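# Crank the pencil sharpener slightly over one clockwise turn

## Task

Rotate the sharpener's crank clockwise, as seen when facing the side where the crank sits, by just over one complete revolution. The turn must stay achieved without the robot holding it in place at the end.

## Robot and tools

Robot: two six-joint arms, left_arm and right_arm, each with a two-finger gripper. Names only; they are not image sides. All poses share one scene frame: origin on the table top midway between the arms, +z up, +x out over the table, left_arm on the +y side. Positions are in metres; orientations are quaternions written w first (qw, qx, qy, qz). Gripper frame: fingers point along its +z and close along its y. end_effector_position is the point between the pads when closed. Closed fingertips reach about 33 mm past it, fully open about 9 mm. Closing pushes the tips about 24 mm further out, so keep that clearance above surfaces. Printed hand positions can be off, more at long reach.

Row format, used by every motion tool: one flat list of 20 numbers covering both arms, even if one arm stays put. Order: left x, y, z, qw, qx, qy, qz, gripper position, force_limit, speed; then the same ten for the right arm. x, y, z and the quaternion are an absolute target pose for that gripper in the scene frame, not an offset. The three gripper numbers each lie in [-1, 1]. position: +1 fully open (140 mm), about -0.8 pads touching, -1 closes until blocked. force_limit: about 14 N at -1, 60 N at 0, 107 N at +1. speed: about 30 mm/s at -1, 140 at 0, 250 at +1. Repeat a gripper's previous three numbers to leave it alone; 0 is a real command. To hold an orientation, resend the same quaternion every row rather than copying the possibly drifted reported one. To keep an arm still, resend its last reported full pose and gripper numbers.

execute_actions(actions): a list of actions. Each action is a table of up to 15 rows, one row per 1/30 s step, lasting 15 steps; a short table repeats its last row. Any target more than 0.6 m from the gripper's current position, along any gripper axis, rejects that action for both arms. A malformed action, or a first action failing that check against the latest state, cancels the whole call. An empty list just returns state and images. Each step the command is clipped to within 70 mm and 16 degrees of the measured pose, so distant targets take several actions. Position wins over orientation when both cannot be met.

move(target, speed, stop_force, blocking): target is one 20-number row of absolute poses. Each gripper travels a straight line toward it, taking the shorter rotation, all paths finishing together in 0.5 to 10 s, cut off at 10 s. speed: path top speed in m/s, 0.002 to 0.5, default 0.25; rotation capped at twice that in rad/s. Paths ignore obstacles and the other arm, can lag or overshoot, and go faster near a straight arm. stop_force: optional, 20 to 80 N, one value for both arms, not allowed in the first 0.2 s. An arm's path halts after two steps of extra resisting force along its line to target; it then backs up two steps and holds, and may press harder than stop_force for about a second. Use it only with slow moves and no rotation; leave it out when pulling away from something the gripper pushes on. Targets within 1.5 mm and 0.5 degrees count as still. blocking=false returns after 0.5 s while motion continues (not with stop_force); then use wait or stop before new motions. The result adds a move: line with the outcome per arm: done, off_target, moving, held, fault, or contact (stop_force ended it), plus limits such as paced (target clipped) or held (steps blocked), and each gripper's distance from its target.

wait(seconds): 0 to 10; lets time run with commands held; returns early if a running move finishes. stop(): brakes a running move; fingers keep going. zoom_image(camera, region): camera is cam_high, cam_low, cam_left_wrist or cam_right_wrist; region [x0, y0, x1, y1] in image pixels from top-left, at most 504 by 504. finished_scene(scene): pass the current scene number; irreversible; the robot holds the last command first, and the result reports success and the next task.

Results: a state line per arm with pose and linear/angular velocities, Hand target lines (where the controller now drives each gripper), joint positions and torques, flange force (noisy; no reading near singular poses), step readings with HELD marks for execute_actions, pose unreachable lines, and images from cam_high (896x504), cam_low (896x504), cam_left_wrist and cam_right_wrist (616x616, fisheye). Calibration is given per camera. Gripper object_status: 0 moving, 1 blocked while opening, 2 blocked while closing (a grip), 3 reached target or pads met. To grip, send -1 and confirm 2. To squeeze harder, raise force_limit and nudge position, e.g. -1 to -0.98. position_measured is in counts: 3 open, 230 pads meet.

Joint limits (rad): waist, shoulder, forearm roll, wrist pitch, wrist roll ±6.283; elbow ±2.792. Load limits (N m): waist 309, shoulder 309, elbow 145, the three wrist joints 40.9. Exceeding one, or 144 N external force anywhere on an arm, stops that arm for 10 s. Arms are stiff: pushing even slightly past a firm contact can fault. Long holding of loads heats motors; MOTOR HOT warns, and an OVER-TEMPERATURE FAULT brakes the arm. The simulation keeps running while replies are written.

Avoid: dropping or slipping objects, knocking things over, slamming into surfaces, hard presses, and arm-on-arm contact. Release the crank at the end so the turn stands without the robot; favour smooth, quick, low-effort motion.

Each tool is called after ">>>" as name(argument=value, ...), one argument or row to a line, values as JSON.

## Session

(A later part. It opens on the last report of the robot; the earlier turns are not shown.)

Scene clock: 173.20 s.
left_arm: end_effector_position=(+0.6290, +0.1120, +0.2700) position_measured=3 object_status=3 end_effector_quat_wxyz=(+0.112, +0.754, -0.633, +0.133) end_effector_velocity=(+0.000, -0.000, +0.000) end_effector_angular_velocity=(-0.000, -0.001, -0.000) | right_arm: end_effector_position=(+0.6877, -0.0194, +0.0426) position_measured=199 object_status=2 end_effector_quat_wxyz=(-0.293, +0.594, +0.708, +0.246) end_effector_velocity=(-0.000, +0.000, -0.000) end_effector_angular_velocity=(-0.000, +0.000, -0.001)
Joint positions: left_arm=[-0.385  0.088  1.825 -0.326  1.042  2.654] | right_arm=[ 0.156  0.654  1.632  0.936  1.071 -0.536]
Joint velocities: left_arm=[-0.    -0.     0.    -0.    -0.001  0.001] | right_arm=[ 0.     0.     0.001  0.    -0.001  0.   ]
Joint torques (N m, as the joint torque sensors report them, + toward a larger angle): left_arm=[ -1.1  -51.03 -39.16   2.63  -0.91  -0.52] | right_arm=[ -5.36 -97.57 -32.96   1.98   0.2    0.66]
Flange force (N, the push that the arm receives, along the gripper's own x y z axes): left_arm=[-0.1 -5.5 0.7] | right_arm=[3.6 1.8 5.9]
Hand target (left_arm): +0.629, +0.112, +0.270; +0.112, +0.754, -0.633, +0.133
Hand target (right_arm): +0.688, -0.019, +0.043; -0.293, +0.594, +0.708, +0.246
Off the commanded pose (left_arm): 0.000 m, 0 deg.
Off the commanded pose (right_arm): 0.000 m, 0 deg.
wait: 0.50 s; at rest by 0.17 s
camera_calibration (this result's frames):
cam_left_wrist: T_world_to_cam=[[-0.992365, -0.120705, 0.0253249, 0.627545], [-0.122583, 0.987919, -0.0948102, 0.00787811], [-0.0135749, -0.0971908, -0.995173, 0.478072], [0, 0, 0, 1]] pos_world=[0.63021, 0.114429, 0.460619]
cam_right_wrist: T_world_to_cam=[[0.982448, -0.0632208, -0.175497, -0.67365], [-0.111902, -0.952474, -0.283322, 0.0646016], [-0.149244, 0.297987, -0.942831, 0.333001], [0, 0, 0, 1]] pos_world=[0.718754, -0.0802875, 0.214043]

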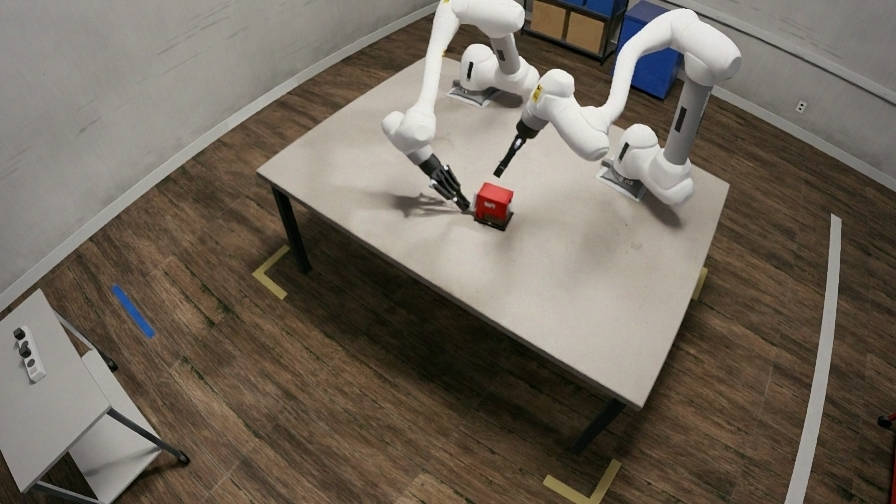

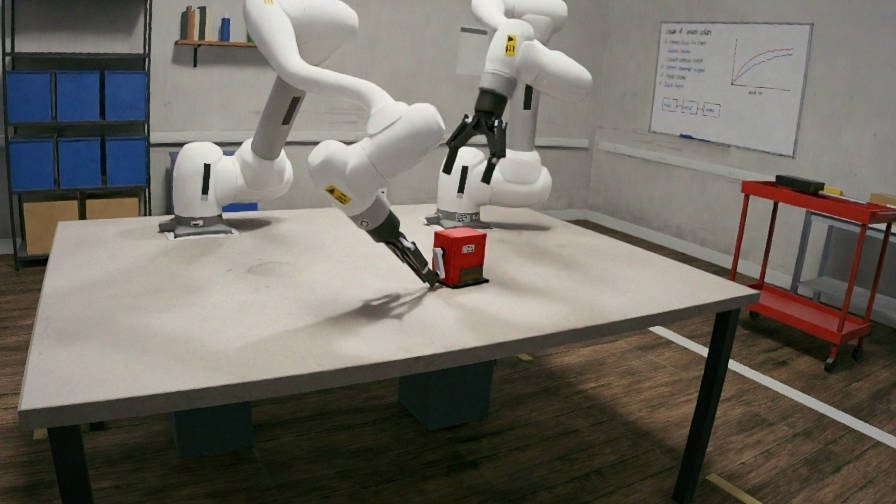

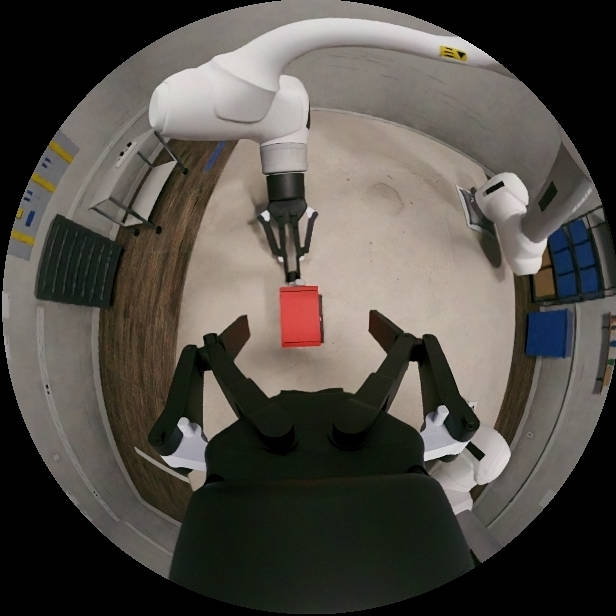

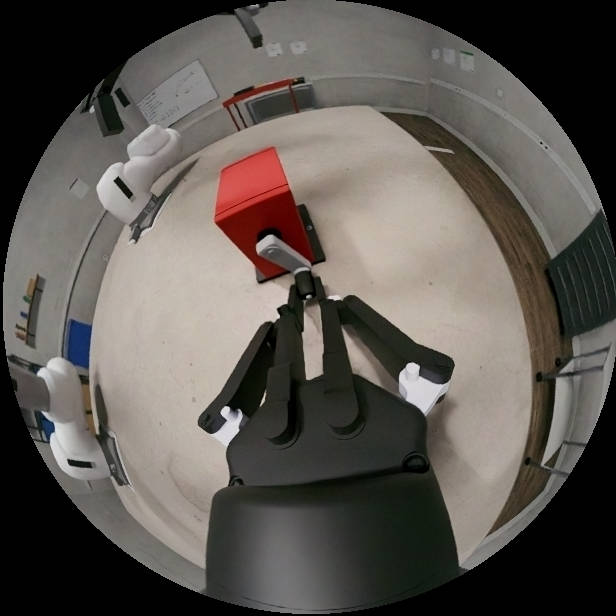

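>>> execute_actions(
  actions=[
    [[0.629,0.112,0.27,0.1116,0.7545,-0.633,0.133,1,0,0,0.687,-0.01928,0.04241,-0.2932,0.5939,0.7078,0.246,-1,-0.8,-0.4],[0.629,0.112,0.27,0.1116,0.7545,-0.633,0.133,1,0,0,0.68615,-0.01944,0.04212,-0.2932,0.5939,0.7078,0.246,-1,-0.8,-0.4],[0.629,0.112,0.27,0.1116,0.7545,-0.633,0.133,1,0,0,0.68488,-0.01967,0.04171,-0.2932,0.5939,0.7078,0.246,-1,-0.8,-0.4],[0.629,0.112,0.27,0.1116,0.7545,-0.633,0.133,1,0,0,0.68317,-0.01998,0.04122,-0.2932,0.5939,0.7078,0.246,-1,-0.8,-0.4],[0.629,0.112,0.27,0.1116,0.7545,-0.633,0.133,1,0,0,0.68101,-0.02038,0.04069,-0.2932,0.5939,0.7078,0.246,-1,-0.8,-0.4],[0.629,0.112,0.27,0.1116,0.7545,-0.633,0.133,1,0,0,0.67839,-0.02085,0.04018,-0.2932,0.5939,0.7078,0.246,-1,-0.8,-0.4],[0.629,0.112,0.27,0.1116,0.7545,-0.633,0.133,1,0,0,0.67532,-0.02141,0.03977,-0.2932,0.5939,0.7078,0.246,-1,-0.8,-0.4],[0.629,0.112,0.27,0.1116,0.7545,-0.633,0.133,1,0,0,0.67224,-0.02198,0.03954,-0.2932,0.5939,0.7078,0.246,-1,-0.8,-0.4],[0.629,0.112,0.27,0.1116,0.7545,-0.633,0.133,1,0,0,0.66915,-0.02254,0.03951,-0.2932,0.5939,0.7078,0.246,-1,-0.8,-0.4],[0.629,0.112,0.27,0.1116,0.7545,-0.633,0.133,1,0,0,0.66606,-0.02311,0.03967,-0.2932,0.5939,0.7078,0.246,-1,-0.8,-0.4],[0.629,0.112,0.27,0.1116,0.7545,-0.633,0.133,1,0,0,0.66299,-0.02367,0.04001,-0.2932,0.5939,0.7078,0.246,-1,-0.8,-0.4],[0.629,0.112,0.27,0.1116,0.7545,-0.633,0.133,1,0,0,0.65995,-0.02423,0.04055,-0.2932,0.5939,0.7078,0.246,-1,-0.8,-0.4],[0.629,0.112,0.27,0.1116,0.7545,-0.633,0.133,1,0,0,0.65694,-0.02478,0.04127,-0.2932,0.5939,0.7078,0.246,-1,-0.8,-0.4],[0.629,0.112,0.27,0.1116,0.7545,-0.633,0.133,1,0,0,0.65398,-0.02532,0.04218,-0.2932,0.5939,0.7078,0.246,-1,-0.8,-0.4],[0.629,0.112,0.27,0.1116,0.7545,-0.633,0.133,1,0,0,0.65108,-0.02585,0.04327,-0.2932,0.5939,0.7078,0.246,-1,-0.8,-0.4]],
    [[0.629,0.112,0.27,0.1116,0.7545,-0.633,0.133,1,0,0,0.64825,-0.02637,0.04452,-0.2932,0.5939,0.7078,0.246,-1,-0.8,-0.4],[0.629,0.112,0.27,0.1116,0.7545,-0.633,0.133,1,0,0,0.6455,-0.02687,0.04596,-0.2932,0.5939,0.7078,0.246,-1,-0.8,-0.4],[0.629,0.112,0.27,0.1116,0.7545,-0.633,0.133,1,0,0,0.64284,-0.02736,0.04757,-0.2932,0.5939,0.7078,0.246,-1,-0.8,-0.4],[0.629,0.112,0.27,0.1116,0.7545,-0.633,0.133,1,0,0,0.64028,-0.02783,0.04933,-0.2932,0.5939,0.7078,0.246,-1,-0.8,-0.4],[0.629,0.112,0.27,0.1116,0.7545,-0.633,0.133,1,0,0,0.63783,-0.02828,0.05124,-0.2932,0.5939,0.7078,0.246,-1,-0.8,-0.4],[0.629,0.112,0.27,0.1116,0.7545,-0.633,0.133,1,0,0,0.6355,-0.02871,0.05331,-0.2932,0.5939,0.7078,0.246,-1,-0.8,-0.4],[0.629,0.112,0.27,0.1116,0.7545,-0.633,0.133,1,0,0,0.6333,-0.02911,0.05551,-0.2932,0.5939,0.7078,0.246,-1,-0.8,-0.4],[0.629,0.112,0.27,0.1116,0.7545,-0.633,0.133,1,0,0,0.63123,-0.02949,0.05785,-0.2932,0.5939,0.7078,0.246,-1,-0.8,-0.4],[0.629,0.112,0.27,0.1116,0.7545,-0.633,0.133,1,0,0,0.62931,-0.02985,0.06031,-0.2932,0.5939,0.7078,0.246,-1,-0.8,-0.4],[0.629,0.112,0.27,0.1116,0.7545,-0.633,0.133,1,0,0,0.62754,-0.03017,0.06288,-0.2932,0.5939,0.7078,0.246,-1,-0.8,-0.4],[0.629,0.112,0.27,0.1116,0.7545,-0.633,0.133,1,0,0,0.62592,-0.03047,0.06556,-0.2932,0.5939,0.7078,0.246,-1,-0.8,-0.4],[0.629,0.112,0.27,0.1116,0.7545,-0.633,0.133,1,0,0,0.62447,-0.03074,0.06833,-0.2932,0.5939,0.7078,0.246,-1,-0.8,-0.4],[0.629,0.112,0.27,0.1116,0.7545,-0.633,0.133,1,0,0,0.62318,-0.03098,0.07119,-0.2932,0.5939,0.7078,0.246,-1,-0.8,-0.4],[0.629,0.112,0.27,0.1116,0.7545,-0.633,0.133,1,0,0,0.62206,-0.03119,0.07412,-0.2932,0.5939,0.7078,0.246,-1,-0.8,-0.4],[0.629,0.112,0.27,0.1116,0.7545,-0.633,0.133,1,0,0,0.62113,-0.03136,0.07711,-0.2932,0.5939,0.7078,0.246,-1,-0.8,-0.4]],
    [[0.629,0.112,0.27,0.1116,0.7545,-0.633,0.133,1,0,0,0.62037,-0.0315,0.08015,-0.2932,0.5939,0.7078,0.246,-1,-0.8,-0.4],[0.629,0.112,0.27,0.1116,0.7545,-0.633,0.133,1,0,0,0.6198,-0.03161,0.08324,-0.2932,0.5939,0.7078,0.246,-1,-0.8,-0.4],[0.629,0.112,0.27,0.1116,0.7545,-0.633,0.133,1,0,0,0.61941,-0.03168,0.08636,-0.2932,0.5939,0.7078,0.246,-1,-0.8,-0.4],[0.629,0.112,0.27,0.1116,0.7545,-0.633,0.133,1,0,0,0.61921,-0.03172,0.08949,-0.2932,0.5939,0.7078,0.246,-1,-0.8,-0.4],[0.629,0.112,0.27,0.1116,0.7545,-0.633,0.133,1,0,0,0.6192,-0.03173,0.09263,-0.2932,0.5939,0.7078,0.246,-1,-0.8,-0.4],[0.629,0.112,0.27,0.1116,0.7545,-0.633,0.133,1,0,0,0.61937,-0.0317,0.09577,-0.2932,0.5939,0.7078,0.246,-1,-0.8,-0.4],[0.629,0.112,0.27,0.1116,0.7545,-0.633,0.133,1,0,0,0.61973,-0.03164,0.09889,-0.2932,0.5939,0.7078,0.246,-1,-0.8,-0.4],[0.629,0.112,0.27,0.1116,0.7545,-0.633,0.133,1,0,0,0.62028,-0.03154,0.10198,-0.2932,0.5939,0.7078,0.246,-1,-0.8,-0.4],[0.629,0.112,0.27,0.1116,0.7545,-0.633,0.133,1,0,0,0.621,-0.03141,0.10503,-0.2932,0.5939,0.7078,0.246,-1,-0.8,-0.4],[0.629,0.112,0.27,0.1116,0.7545,-0.633,0.133,1,0,0,0.62191,-0.03125,0.10804,-0.2932,0.5939,0.7078,0.246,-1,-0.8,-0.4],[0.629,0.112,0.27,0.1116,0.7545,-0.633,0.133,1,0,0,0.623,-0.03105,0.11098,-0.2932,0.5939,0.7078,0.246,-1,-0.8,-0.4],[0.629,0.112,0.27,0.1116,0.7545,-0.633,0.133,1,0,0,0.62426,-0.03082,0.11384,-0.2932,0.5939,0.7078,0.246,-1,-0.8,-0.4],[0.629,0.112,0.27,0.1116,0.7545,-0.633,0.133,1,0,0,0.62569,-0.03056,0.11663,-0.2932,0.5939,0.7078,0.246,-1,-0.8,-0.4],[0.629,0.112,0.27,0.1116,0.7545,-0.633,0.133,1,0,0,0.62728,-0.03028,0.11932,-0.2932,0.5939,0.7078,0.246,-1,-0.8,-0.4],[0.629,0.112,0.27,0.1116,0.7545,-0.633,0.133,1,0,0,0.62903,-0.02996,0.12191,-0.2932,0.5939,0.7078,0.246,-1,-0.8,-0.4]],
    [[0.629,0.112,0.27,0.1116,0.7545,-0.633,0.133,1,0,0,0.63093,-0.02961,0.12439,-0.2932,0.5939,0.7078,0.246,-1,-0.8,-0.4],[0.629,0.112,0.27,0.1116,0.7545,-0.633,0.133,1,0,0,0.63298,-0.02924,0.12674,-0.2932,0.5939,0.7078,0.246,-1,-0.8,-0.4],[0.629,0.112,0.27,0.1116,0.7545,-0.633,0.133,1,0,0,0.63516,-0.02884,0.12897,-0.2932,0.5939,0.7078,0.246,-1,-0.8,-0.4],[0.629,0.112,0.27,0.1116,0.7545,-0.633,0.133,1,0,0,0.63747,-0.02842,0.13105,-0.2932,0.5939,0.7078,0.246,-1,-0.8,-0.4],[0.629,0.112,0.27,0.1116,0.7545,-0.633,0.133,1,0,0,0.6399,-0.02798,0.13299,-0.2932,0.5939,0.7078,0.246,-1,-0.8,-0.4],[0.629,0.112,0.27,0.1116,0.7545,-0.633,0.133,1,0,0,0.64245,-0.02752,0.13478,-0.2932,0.5939,0.7078,0.246,-1,-0.8,-0.4],[0.629,0.112,0.27,0.1116,0.7545,-0.633,0.133,1,0,0,0.64509,-0.02704,0.13641,-0.2932,0.5939,0.7078,0.246,-1,-0.8,-0.4],[0.629,0.112,0.27,0.1116,0.7545,-0.633,0.133,1,0,0,0.64783,-0.02654,0.13787,-0.2932,0.5939,0.7078,0.246,-1,-0.8,-0.4],[0.629,0.112,0.27,0.1116,0.7545,-0.633,0.133,1,0,0,0.65064,-0.02602,0.13916,-0.2932,0.5939,0.7078,0.246,-1,-0.8,-0.4],[0.629,0.112,0.27,0.1116,0.7545,-0.633,0.133,1,0,0,0.65353,-0.0255,0.14027,-0.2932,0.5939,0.7078,0.246,-1,-0.8,-0.4],[0.629,0.112,0.27,0.1116,0.7545,-0.633,0.133,1,0,0,0.65648,-0.02496,0.1412,-0.2932,0.5939,0.7078,0.246,-1,-0.8,-0.4],[0.629,0.112,0.27,0.1116,0.7545,-0.633,0.133,1,0,0,0.65949,-0.02441,0.14196,-0.2932,0.5939,0.7078,0.246,-1,-0.8,-0.4],[0.629,0.112,0.27,0.1116,0.7545,-0.633,0.133,1,0,0,0.66253,-0.02385,0.14252,-0.2932,0.5939,0.7078,0.246,-1,-0.8,-0.4],[0.629,0.112,0.27,0.1116,0.7545,-0.633,0.133,1,0,0,0.6656,-0.02329,0.14289,-0.2932,0.5939,0.7078,0.246,-1,-0.8,-0.4],[0.629,0.112,0.27,0.1116,0.7545,-0.633,0.133,1,0,0,0.66868,-0.02273,0.14308,-0.2932,0.5939,0.7078,0.246,-1,-0.8,-0.4]],
    [[0.629,0.112,0.27,0.1116,0.7545,-0.633,0.133,1,0,0,0.67177,-0.02216,0.14307,-0.2932,0.5939,0.7078,0.246,-1,-0.8,-0.4],[0.629,0.112,0.27,0.1116,0.7545,-0.633,0.133,1,0,0,0.67486,-0.0216,0.14288,-0.2932,0.5939,0.7078,0.246,-1,-0.8,-0.4],[0.629,0.112,0.27,0.1116,0.7545,-0.633,0.133,1,0,0,0.67793,-0.02104,0.14249,-0.2932,0.5939,0.7078,0.246,-1,-0.8,-0.4],[0.629,0.112,0.27,0.1116,0.7545,-0.633,0.133,1,0,0,0.68097,-0.02048,0.14192,-0.2932,0.5939,0.7078,0.246,-1,-0.8,-0.4],[0.629,0.112,0.27,0.1116,0.7545,-0.633,0.133,1,0,0,0.68396,-0.01993,0.14116,-0.2932,0.5939,0.7078,0.246,-1,-0.8,-0.4],[0.629,0.112,0.27,0.1116,0.7545,-0.633,0.133,1,0,0,0.68691,-0.01939,0.14022,-0.2932,0.5939,0.7078,0.246,-1,-0.8,-0.4],[0.629,0.112,0.27,0.1116,0.7545,-0.633,0.133,1,0,0,0.6898,-0.01886,0.1391,-0.2932,0.5939,0.7078,0.246,-1,-0.8,-0.4],[0.629,0.112,0.27,0.1116,0.7545,-0.633,0.133,1,0,0,0.69261,-0.01835,0.1378,-0.2932,0.5939,0.7078,0.246,-1,-0.8,-0.4],[0.629,0.112,0.27,0.1116,0.7545,-0.633,0.133,1,0,0,0.69534,-0.01785,0.13633,-0.2932,0.5939,0.7078,0.246,-1,-0.8,-0.4],[0.629,0.112,0.27,0.1116,0.7545,-0.633,0.133,1,0,0,0.69761,-0.01743,0.13494,-0.2932,0.5939,0.7078,0.246,-1,-0.8,-0.4],[0.629,0.112,0.27,0.1116,0.7545,-0.633,0.133,1,0,0,0.69946,-0.01709,0.13368,-0.2932,0.5939,0.7078,0.246,-1,-0.8,-0.4],[0.629,0.112,0.27,0.1116,0.7545,-0.633,0.133,1,0,0,0.7009,-0.01683,0.13262,-0.2932,0.5939,0.7078,0.246,-1,-0.8,-0.4],[0.629,0.112,0.27,0.1116,0.7545,-0.633,0.133,1,0,0,0.70195,-0.01663,0.13178,-0.2932,0.5939,0.7078,0.246,-1,-0.8,-0.4],[0.629,0.112,0.27,0.1116,0.7545,-0.633,0.133,1,0,0,0.70264,-0.01651,0.13121,-0.2932,0.5939,0.7078,0.246,-1,-0.8,-0.4],[0.629,0.112,0.27,0.1116,0.7545,-0.633,0.133,1,0,0,0.70298,-0.01645,0.13092,-0.2932,0.5939,0.7078,0.246,-1,-0.8,-0.4]],
  ],
)

Scene clock: 240.53 s.
left_arm: end_effector_position=(+0.6290, +0.1120, +0.2700) position_measured=3 object_status=3 end_effector_quat_wxyz=(+0.112, +0.754, -0.633, +0.133) end_effector_velocity=(+0.000, -0.000, +0.001) end_effector_angular_velocity=(-0.001, -0.002, +0.000) | right_arm: end_effector_position=(+0.7022, -0.0165, +0.1315) position_measured=199 object_status=2 end_effector_quat_wxyz=(-0.293, +0.594, +0.708, +0.246) end_effector_velocity=(+0.021, +0.004, -0.017) end_effector_angular_velocity=(-0.001, +0.002, -0.000)
Joint positions: left_arm=[-0.385  0.088  1.825 -0.326  1.042  2.654] | right_arm=[ 0.156  0.587  1.554  0.88   1.161 -0.409]
Joint velocities: left_arm=[-0.    -0.001 -0.     0.    -0.001 -0.001] | right_arm=[-0.001  0.045 -0.042 -0.    -0.    -0.001]
Joint torques (N m, as the joint torque sensors report them, + toward a larger angle): left_arm=[  0.28 -52.65 -39.19   2.88  -0.95  -0.53] | right_arm=[  -1.38 -105.2   -36.51    3.53    1.56    0.96]
Flange force (N, the push that the arm receives, along the gripper's own x y z axes): left_arm=[2.3 -5.8 2.1] | right_arm=[-2.7 8.2 7.1]
Flange force at the end of the 1st action (N, along the gripper's axes at the end of the call): left_arm=[2.7 -6.3 2.3] | right_arm=[-0.5 2.0 1.9]
Flange force at the end of the 2nd action (N, along the gripper's axes at the end of the call): left_arm=[1.0 -4.5 0.4] | right_arm=[-6.4 3.5 7.5]
Flange force at the end of the 3rd action (N, along the gripper's axes at the end of the call): left_arm=[-0.3 -7.1 0.8] | right_arm=[-8.6 6.5 7.2]
Flange force at the end of the 4th action (N, along the gripper's axes at the end of the call): left_arm=[2.6 -6.1 2.0] | right_arm=[-1.2 -1.8 4.4]
Hand target (left_arm): +0.629, +0.112, +0.270; +0.112, +0.754, -0.633, +0.133
Hand target (right_arm): +0.703, -0.016, +0.131; -0.293, +0.594, +0.708, +0.246
Off the commanded pose (left_arm): 0.000 m, 0 deg.
Off the commanded pose (right_arm): 0.001 m, 0 deg.
Step readings (end_effector_position; steps 1 to 15: 1st action; 16 to 30: 2nd action; 31 to 45: 3rd action; 46 to 60: 4th action; 61 to 75: 5th action):
0: left_arm (+0.6290, +0.1120, +0.2700) | right_arm (+0.6877, -0.0194, +0.0426)
1: left_arm (+0.6290, +0.1120, +0.2700) | right_arm (+0.6877, -0.0194, +0.0426)
2: left_arm (+0.6290, +0.1120, +0.2700) | right_arm (+0.6872, -0.0194, +0.0425)
4: left_arm (+0.6290, +0.1120, +0.2700) | right_arm (+0.6854, -0.0196, +0.0419)
8: left_arm (+0.6290, +0.1120, +0.2700) | right_arm (+0.6772, -0.0211, +0.0400)
15: left_arm (+0.6290, +0.1120, +0.2700) | right_arm (+0.6560, -0.0250, +0.0416)
16: left_arm (+0.6290, +0.1120, +0.2700) | right_arm (+0.6531, -0.0255, +0.0425)
17: left_arm (+0.6290, +0.1120, +0.2700) | right_arm (+0.6502, -0.0260, +0.0437)
19: left_arm (+0.6290, +0.1120, +0.2700) | right_arm (+0.6447, -0.0270, +0.0464)
23: left_arm (+0.6290, +0.1120, +0.2700) | right_arm (+0.6352, -0.0288, +0.0539)
30: left_arm (+0.6290, +0.1120, +0.2700) | right_arm (+0.6229, -0.0311, +0.0721)
31: left_arm (+0.6290, +0.1120, +0.2700) | right_arm (+0.6218, -0.0313, +0.0751)
32: left_arm (+0.6290, +0.1120, +0.2700) | right_arm (+0.6210, -0.0314, +0.0781)
34: left_arm (+0.6290, +0.1120, +0.2700) | right_arm (+0.6195, -0.0317, +0.0842)
38: left_arm (+0.6290, +0.1120, +0.2700) | right_arm (+0.6194, -0.0317, +0.0970)
45: left_arm (+0.6290, +0.1120, +0.2700) | right_arm (+0.6262, -0.0303, +0.1177)
46: left_arm (+0.6290, +0.1120, +0.2700) | right_arm (+0.6279, -0.0300, +0.1203)
47: left_arm (+0.6290, +0.1120, +0.2700) | right_arm (+0.6297, -0.0297, +0.1228)
49: left_arm (+0.6290, +0.1120, +0.2700) | right_arm (+0.6338, -0.0290, +0.1278)
53: left_arm (+0.6290, +0.1120, +0.2700) | right_arm (+0.6433, -0.0273, +0.1354)
60: left_arm (+0.6290, +0.1120, +0.2700) | right_arm (+0.6634, -0.0236, +0.1426)
61: left_arm (+0.6290, +0.1120, +0.2700) | right_arm (+0.6665, -0.0231, +0.1429)
62: left_arm (+0.6290, +0.1120, +0.2700) | right_arm (+0.6696, -0.0225, +0.1430)
64: left_arm (+0.6290, +0.1120, +0.2700) | right_arm (+0.6758, -0.0214, +0.1427)
68: left_arm (+0.6290, +0.1120, +0.2700) | right_arm (+0.6877, -0.0192, +0.1398)
75: end_effector_position above
camera_calibration (this result's frames):
cam_left_wrist: T_world_to_cam=[[-0.992365, -0.120705, 0.0253248, 0.627545], [-0.122584, 0.987919, -0.0948102, 0.00787812], [-0.0135749, -0.0971908, -0.995173, 0.478072], [0, 0, 0, 1]] pos_world=[0.63021, 0.114429, 0.460619]
cam_right_wrist: T_world_to_cam=[[0.982398, -0.0635195, -0.175669, -0.67197], [-0.112243, -0.952436, -0.283314, 0.0943678], [-0.149318, 0.298045, -0.942801, 0.418162], [0, 0, 0, 1]] pos_world=[0.733173, -0.077435, 0.302935]

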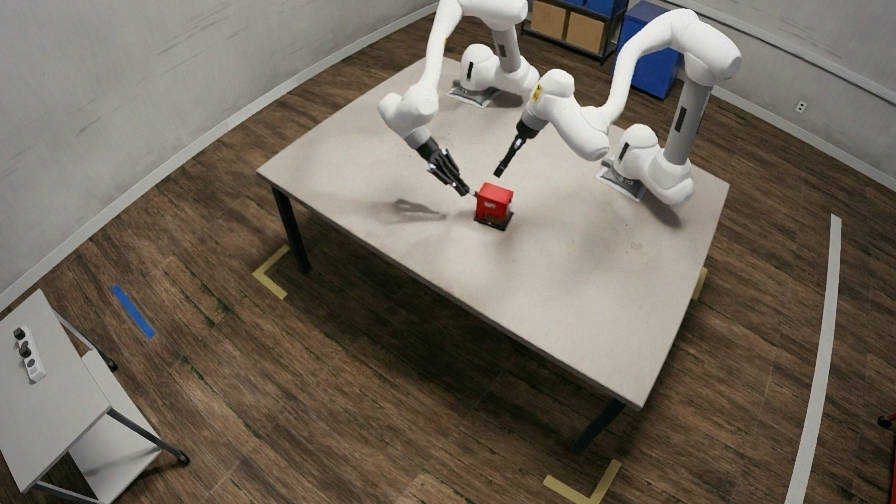

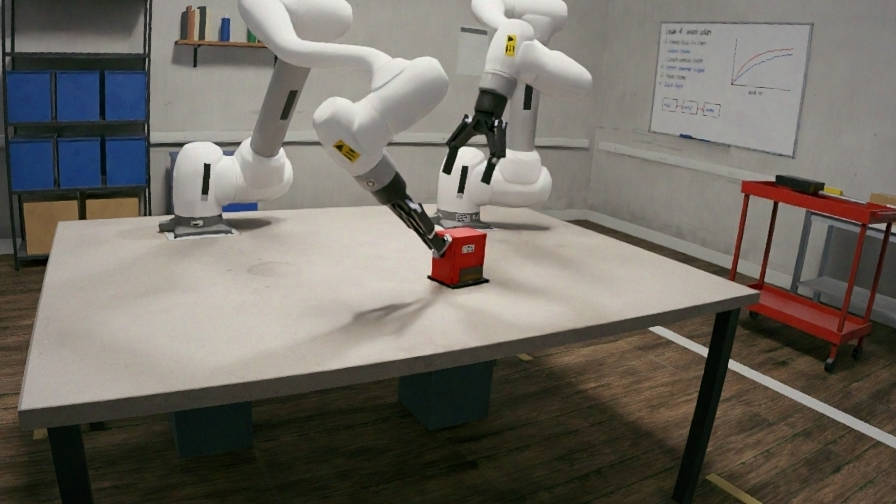

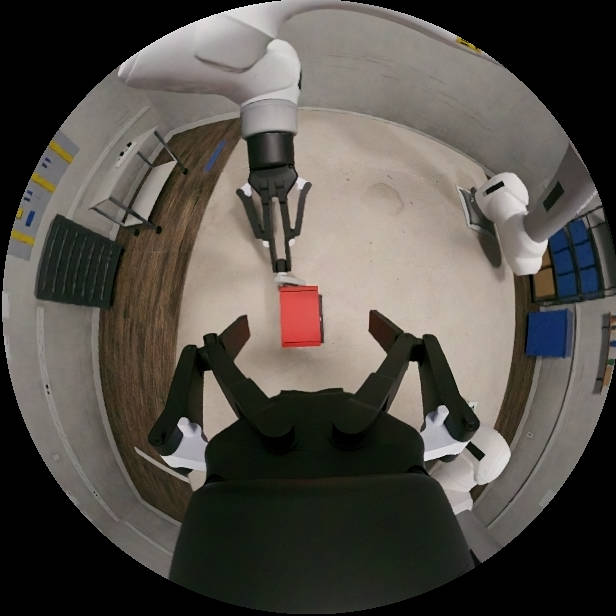

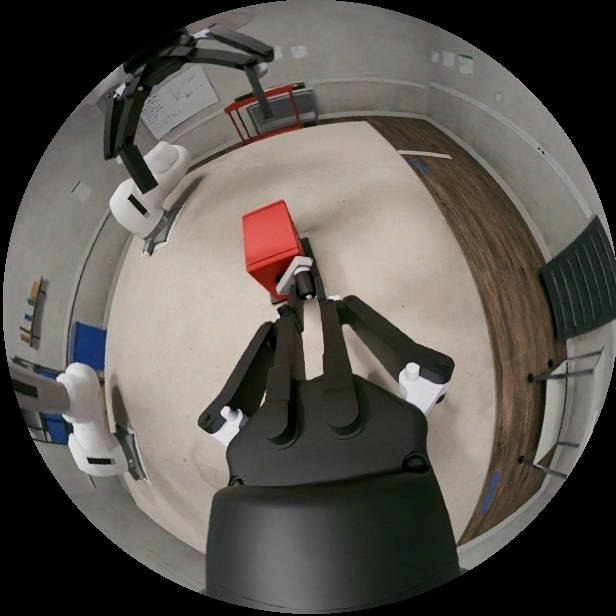

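>>> execute_actions(
  actions=[
    [[0.629,0.112,0.27,0.1116,0.7545,-0.633,0.133,1,0,0,0.70298,-0.01645,0.13092,-0.2932,0.5939,0.7078,0.246,-0.25,-0.8,-0.2],[0.629,0.112,0.27,0.1116,0.7545,-0.633,0.133,1,0,0,0.70298,-0.01645,0.13092,-0.2932,0.5939,0.7078,0.246,-0.25,-0.8,-0.2],[0.629,0.112,0.27,0.1116,0.7545,-0.633,0.133,1,0,0,0.70298,-0.01645,0.13092,-0.2932,0.5939,0.7078,0.246,-0.25,-0.8,-0.2],[0.629,0.112,0.27,0.1116,0.7545,-0.633,0.133,1,0,0,0.70298,-0.01645,0.13092,-0.2932,0.5939,0.7078,0.246,-0.25,-0.8,-0.2],[0.629,0.112,0.27,0.1116,0.7545,-0.633,0.133,1,0,0,0.70313,-0.01728,0.13177,-0.2932,0.5939,0.7078,0.246,-0.25,-0.8,-0.2],[0.629,0.112,0.27,0.1116,0.7545,-0.633,0.133,1,0,0,0.70342,-0.01895,0.13347,-0.2932,0.5939,0.7078,0.246,-0.25,-0.8,-0.2],[0.629,0.112,0.27,0.1116,0.7545,-0.633,0.133,1,0,0,0.70386,-0.02145,0.13601,-0.2932,0.5939,0.7078,0.246,-0.25,-0.8,-0.2],[0.629,0.112,0.27,0.1116,0.7545,-0.633,0.133,1,0,0,0.7044,-0.02451,0.13913,-0.2932,0.5939,0.7078,0.246,-0.25,-0.8,-0.2],[0.629,0.112,0.27,0.1116,0.7545,-0.633,0.133,1,0,0,0.70499,-0.02785,0.14252,-0.2932,0.5939,0.7078,0.246,-0.25,-0.8,-0.2],[0.629,0.112,0.27,0.1116,0.7545,-0.633,0.133,1,0,0,0.70563,-0.03146,0.1462,-0.2932,0.5939,0.7078,0.246,-0.25,-0.8,-0.2],[0.629,0.112,0.27,0.1116,0.7545,-0.633,0.133,1,0,0,0.70626,-0.03508,0.14988,-0.2932,0.5939,0.7078,0.246,-0.25,-0.8,-0.2],[0.629,0.112,0.27,0.1116,0.7545,-0.633,0.133,1,0,0,0.70685,-0.03841,0.15328,-0.2932,0.5939,0.7078,0.246,-0.25,-0.8,-0.2],[0.629,0.112,0.27,0.1116,0.7545,-0.633,0.133,1,0,0,0.70734,-0.04119,0.15611,-0.2932,0.5939,0.7078,0.246,-0.25,-0.8,-0.2],[0.629,0.112,0.27,0.1116,0.7545,-0.633,0.133,1,0,0,0.70768,-0.04314,0.15809,-0.2932,0.5939,0.7078,0.246,-0.25,-0.8,-0.2],[0.629,0.112,0.27,0.1116,0.7545,-0.633,0.133,1,0,0,0.70788,-0.04425,0.15922,-0.2932,0.5939,0.7078,0.246,-0.25,-0.8,-0.2]],
  ],
)

>>> wait(
  seconds=0.5,
)

>>> zoom_image(
  camera="cam_right_wrist",
  region=[230, 190, 370, 330],
)

>>> zoom_image(
  camera="cam_left_wrist",
  region=[240, 200, 350, 310],
)

Scene clock: 257.87 s.
left_arm: end_effector_position=(+0.6290, +0.1120, +0.2700) position_measured=3 object_status=3 end_effector_quat_wxyz=(+0.112, +0.754, -0.633, +0.133) end_effector_velocity=(+0.000, -0.000, +0.000) end_effector_angular_velocity=(-0.000, -0.002, -0.001) | right_arm: end_effector_position=(+0.7076, -0.0418, +0.1568) position_measured=160 object_status=3 end_effector_quat_wxyz=(-0.293, +0.594, +0.708, +0.246) end_effector_velocity=(+0.013, -0.063, +0.064) end_effector_angular_velocity=(-0.001, -0.004, -0.000)
Joint positions: left_arm=[-0.385  0.088  1.825 -0.326  1.042  2.654] | right_arm=[ 0.124  0.565  1.539  0.859  1.205 -0.398]
Joint velocities: left_arm=[-0.    -0.001  0.     0.001 -0.001  0.001] | right_arm=[-0.079 -0.056 -0.04  -0.051  0.111  0.028]
Joint torques (N m, as the joint torque sensors report them, + toward a larger angle): left_arm=[  0.37 -53.14 -39.33   2.68  -0.77  -0.36] | right_arm=[  2.27 -90.02 -36.46   3.45   0.54   1.15]
Flange force (N, the push that the arm receives, along the gripper's own x y z axes): left_arm=[3.1 -6.2 3.3] | right_arm=[-1.8 0.1 5.3]
Hand target (left_arm): +0.629, +0.112, +0.270; +0.112, +0.754, -0.633, +0.133
Hand target (right_arm): +0.708, -0.044, +0.159; -0.293, +0.594, +0.708, +0.246
Off the commanded pose (left_arm): 0.000 m, 0 deg.
Off the commanded pose (right_arm): 0.003 m, 0 deg.
Step readings (end_effector_position):
0: left_arm (+0.6290, +0.1120, +0.2700) | right_arm (+0.7030, -0.0164, +0.1309)
1: left_arm (+0.6290, +0.1120, +0.2700) | right_arm (+0.7030, -0.0164, +0.1309)
2: left_arm (+0.6290, +0.1120, +0.2700) | right_arm (+0.7030, -0.0164, +0.1309)
4: left_arm (+0.6290, +0.1120, +0.2700) | right_arm (+0.7030, -0.0164, +0.1309)
8: left_arm (+0.6290, +0.1120, +0.2700) | right_arm (+0.7037, -0.0202, +0.1345)
15: end_effector_position above
camera_calibration (this result's frames):
cam_left_wrist: T_world_to_cam=[[-0.992365, -0.120705, 0.0253248, 0.627545], [-0.122584, 0.987919, -0.0948102, 0.00787808], [-0.0135748, -0.0971907, -0.995173, 0.478072], [0, 0, 0, 1]] pos_world=[0.63021, 0.114429, 0.460619]
cam_right_wrist: T_world_to_cam=[[0.982482, -0.0635669, -0.175178, -0.674599], [-0.112155, -0.952418, -0.283412, 0.0780281], [-0.148827, 0.298094, -0.942863, 0.449975], [0, 0, 0, 1]] pos_world=[0.738502, -0.102702, 0.328204]

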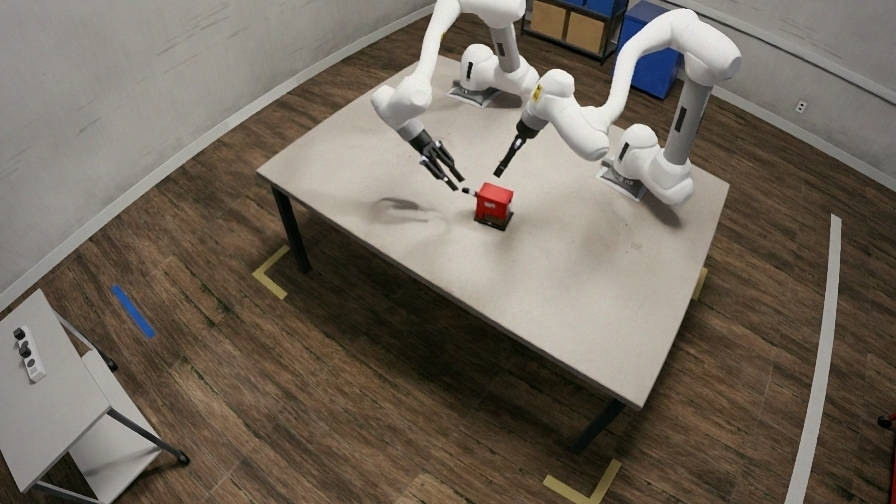

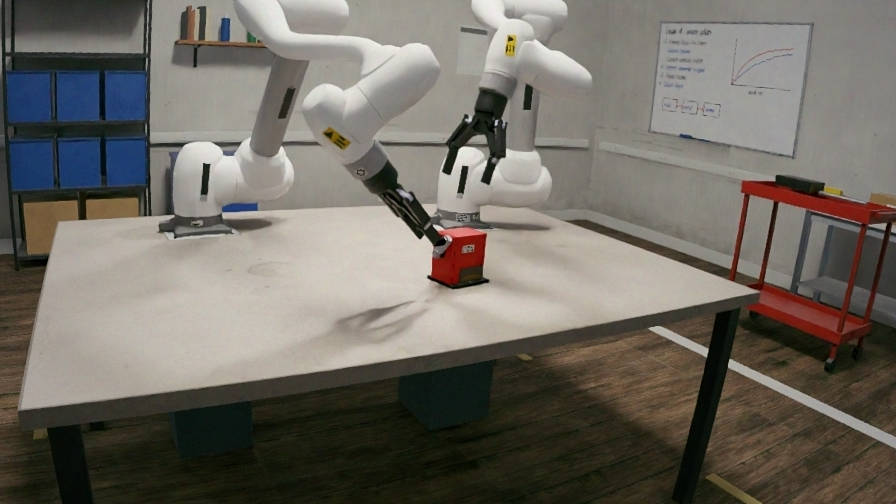

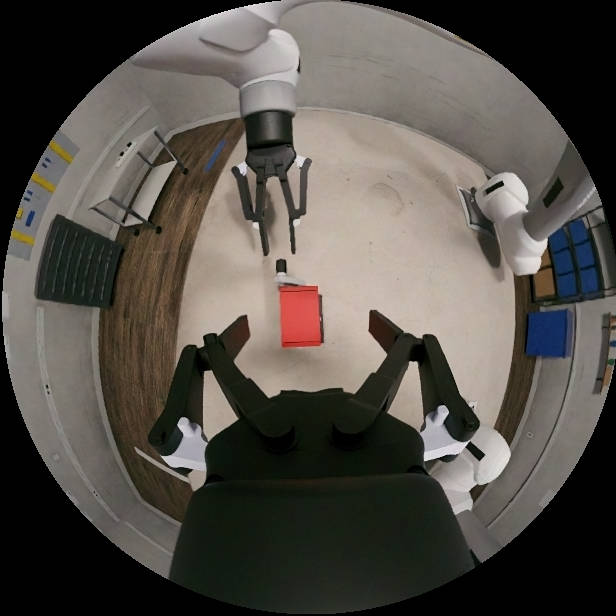

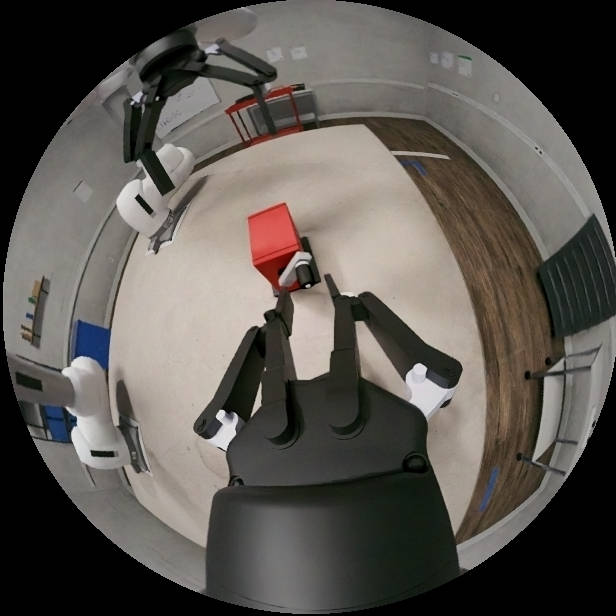

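Scene clock: 258.37 s.
left_arm: end_effector_position=(+0.6290, +0.1120, +0.2700) position_measured=3 object_status=3 end_effector_quat_wxyz=(+0.112, +0.754, -0.633, +0.133) end_effector_velocity=(-0.000, +0.000, +0.001) end_effector_angular_velocity=(-0.001, -0.001, -0.001) | right_arm: end_effector_position=(+0.7079, -0.0442, +0.1592) position_measured=160 object_status=3 end_effector_quat_wxyz=(-0.293, +0.594, +0.708, +0.246) end_effector_velocity=(-0.000, -0.000, -0.000) end_effector_angular_velocity=(-0.000, +0.002, -0.001)
Joint positions: left_arm=[-0.385  0.088  1.825 -0.326  1.042  2.654] | right_arm=[ 0.121  0.563  1.538  0.857  1.209 -0.396]
Joint velocities: left_arm=[ 0.    -0.001 -0.    -0.001  0.     0.001] | right_arm=[-0.     0.     0.001 -0.     0.001  0.002]
Joint torques (N m, as the joint torque sensors report them, + toward a larger angle): left_arm=[ -0.77 -52.15 -39.28   2.54  -1.01  -0.29] | right_arm=[ -4.4  -96.2  -38.23   3.91   0.94   0.99]
Flange force (N, the push that the arm receives, along the gripper's own x y z axes): left_arm=[1.2 -6.0 1.3] | right_arm=[-0.1 2.3 6.7]
Hand target (left_arm): +0.629, +0.112, +0.270; +0.112, +0.754, -0.633, +0.133
Hand target (right_arm): +0.708, -0.044, +0.159; -0.293, +0.594, +0.708, +0.246
Off the commanded pose (left_arm): 0.000 m, 0 deg.
Off the commanded pose (right_arm): 0.000 m, 0 deg.
wait: 0.50 s; at rest by 0.20 s
camera_calibration (this result's frames):
cam_left_wrist: T_world_to_cam=[[-0.992365, -0.120705, 0.0253248, 0.627545], [-0.122584, 0.987919, -0.0948103, 0.00787821], [-0.0135748, -0.0971909, -0.995173, 0.478072], [0, 0, 0, 1]] pos_world=[0.63021, 0.114429, 0.460619]
cam_right_wrist: T_world_to_cam=[[0.982442, -0.0634336, -0.175451, -0.67458], [-0.112093, -0.952455, -0.283309, 0.0763723], [-0.149138, 0.298002, -0.942843, 0.453185], [0, 0, 0, 1]] pos_world=[0.738884, -0.1051, 0.330564]

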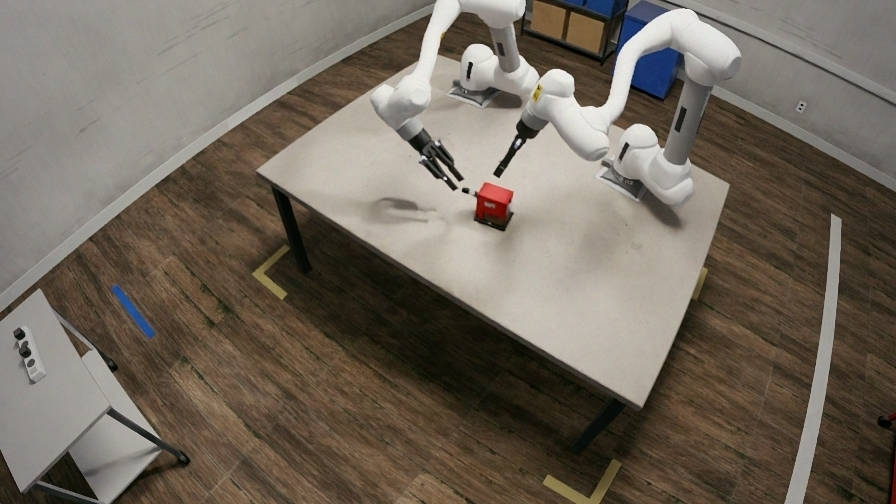

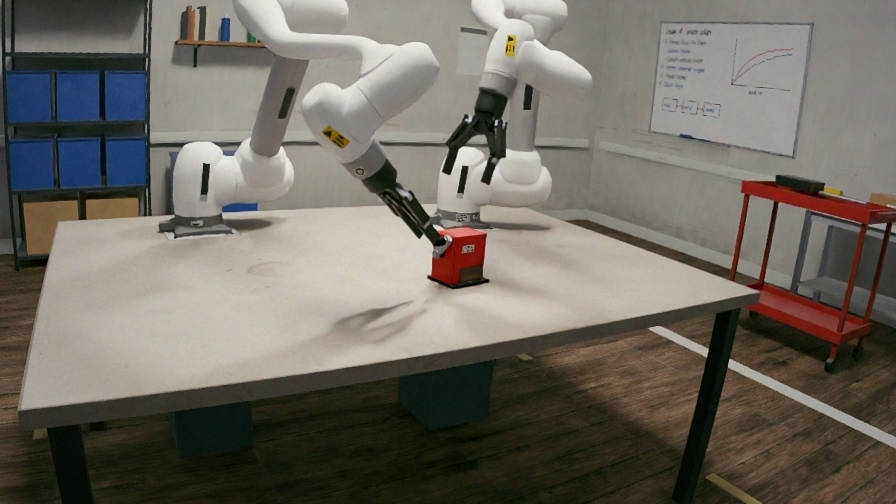

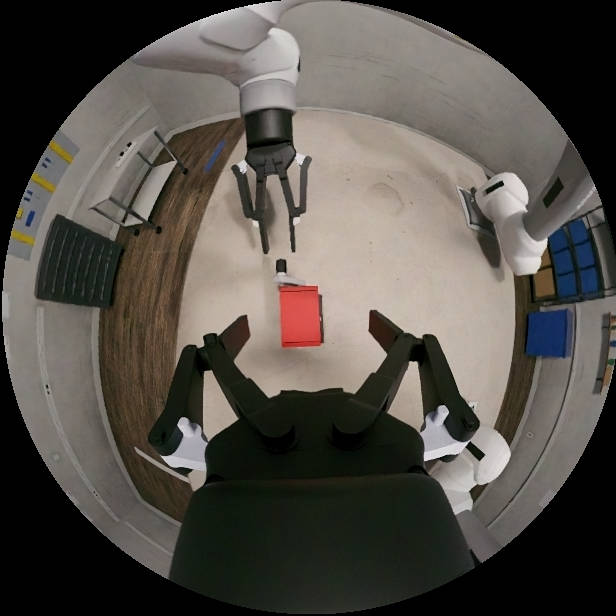

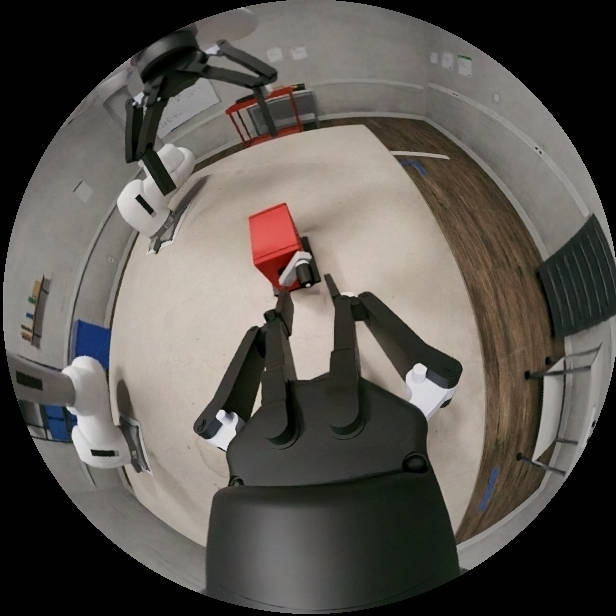

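Region (230, 190, 370, 330) of cam_right_wrist's 616x616 image, scaled by 3.600, with more detail than that image has.

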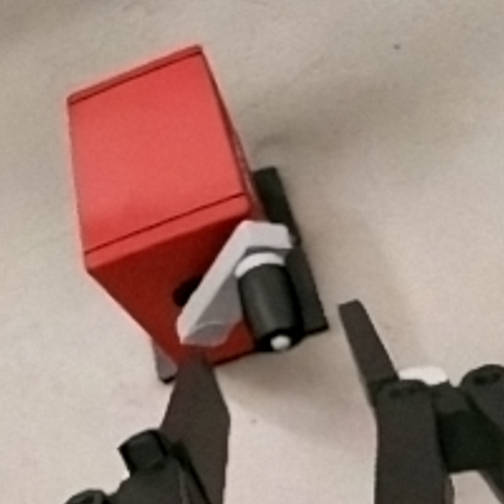

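Region (240, 200, 350, 310) of cam_left_wrist's 616x616 image, scaled by 4.582, with more detail than that image has.

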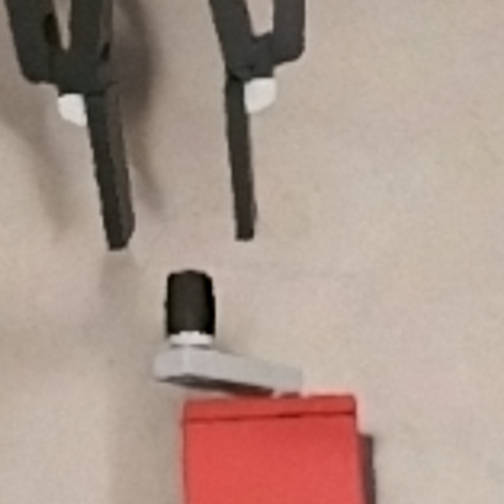

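The crank is about 40° past its starting position at the top, and the gripper is clear of it. One more look to confirm it stays there.

>>> execute_actions(
  actions=[],
)

>>> zoom_image(
  camera="cam_left_wrist",
  region=[240, 200, 350, 310],
)

Scene clock: 268.77 s.
left_arm: end_effector_position=(+0.6290, +0.1120, +0.2700) position_measured=3 object_status=3 end_effector_quat_wxyz=(+0.112, +0.754, -0.633, +0.133) end_effector_velocity=(-0.001, -0.000, +0.000) end_effector_angular_velocity=(+0.000, +0.000, -0.001) | right_arm: end_effector_position=(+0.7079, -0.0442, +0.1592) position_measured=160 object_status=3 end_effector_quat_wxyz=(-0.293, +0.594, +0.708, +0.246) end_effector_velocity=(+0.001, +0.000, +0.000) end_effector_angular_velocity=(+0.000, -0.001, +0.000)
Joint positions: left_arm=[-0.385  0.088  1.825 -0.326  1.042  2.654] | right_arm=[ 0.121  0.563  1.538  0.857  1.209 -0.396]
Joint velocities: left_arm=[-0.001 -0.001  0.     0.     0.001 -0.   ] | right_arm=[ 0.     0.    -0.001  0.    -0.001 -0.   ]
Joint torques (N m, as the joint torque sensors report them, + toward a larger angle): left_arm=[  1.61 -53.53 -39.61   2.56  -0.96  -0.33] | right_arm=[ -2.54 -97.11 -38.35   4.24   0.83   0.86]
Flange force (N, the push that the arm receives, along the gripper's own x y z axes): left_arm=[4.4 -4.6 3.6] | right_arm=[-1.6 3.6 5.5]
Hand target (left_arm): +0.629, +0.112, +0.270; +0.112, +0.754, -0.633, +0.133
Hand target (right_arm): +0.708, -0.044, +0.159; -0.293, +0.594, +0.708, +0.246
Off the commanded pose (left_arm): 0.000 m, 0 deg.
Off the commanded pose (right_arm): 0.000 m, 0 deg.
camera_calibration (this result's frames):
cam_left_wrist: T_world_to_cam=[[-0.992365, -0.120705, 0.025325, 0.627545], [-0.122583, 0.987919, -0.0948102, 0.00787811], [-0.013575, -0.0971907, -0.995173, 0.478072], [0, 0, 0, 1]] pos_world=[0.63021, 0.114429, 0.460619]
cam_right_wrist: T_world_to_cam=[[0.982446, -0.0634411, -0.17543, -0.674597], [-0.112095, -0.952453, -0.283315, 0.0763754], [-0.149115, 0.298007, -0.942845, 0.453184], [0, 0, 0, 1]] pos_world=[0.738893, -0.105105, 0.330576]

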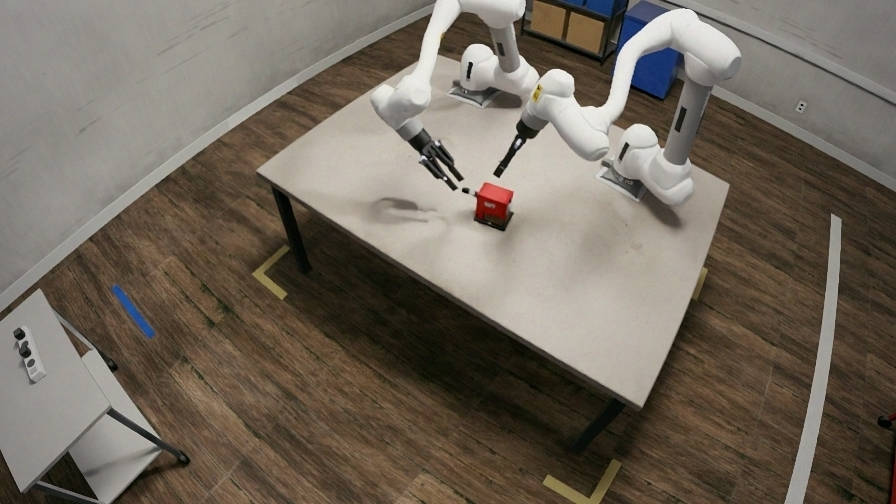

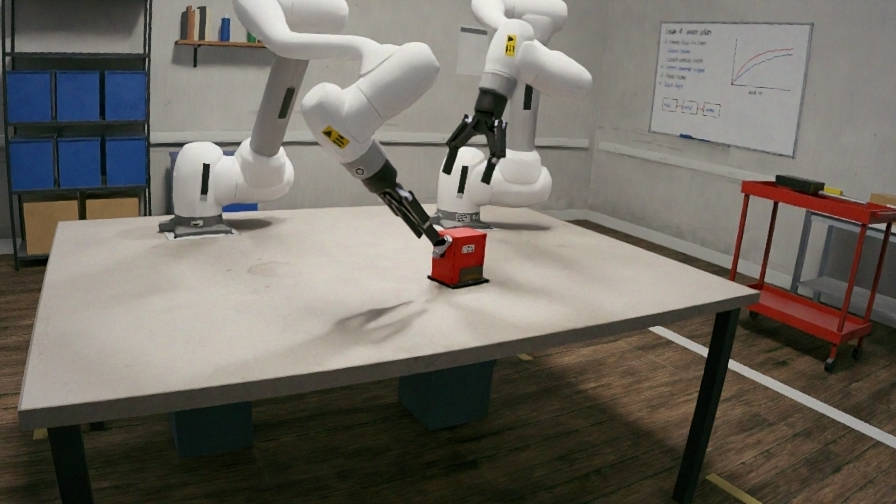

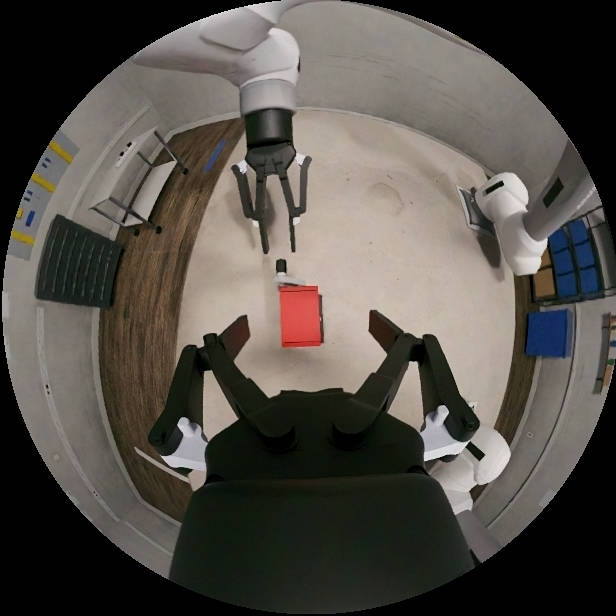

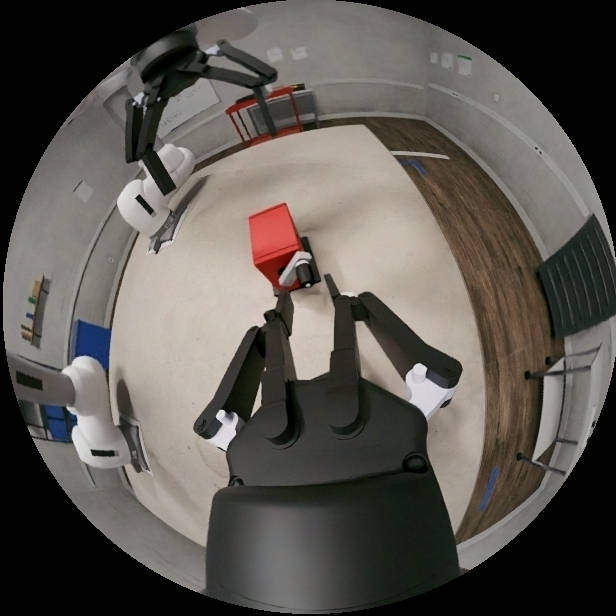

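Region (240, 200, 350, 310) of cam_left_wrist's 616x616 image, scaled by 4.582, with more detail than that image has.

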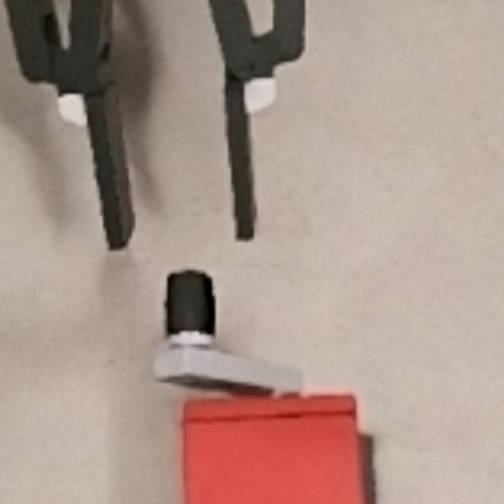

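The crank hasn't moved in the 10 s since release.

>>> finished_scene(
  scene=2,
)

The scene is finished: the task was done.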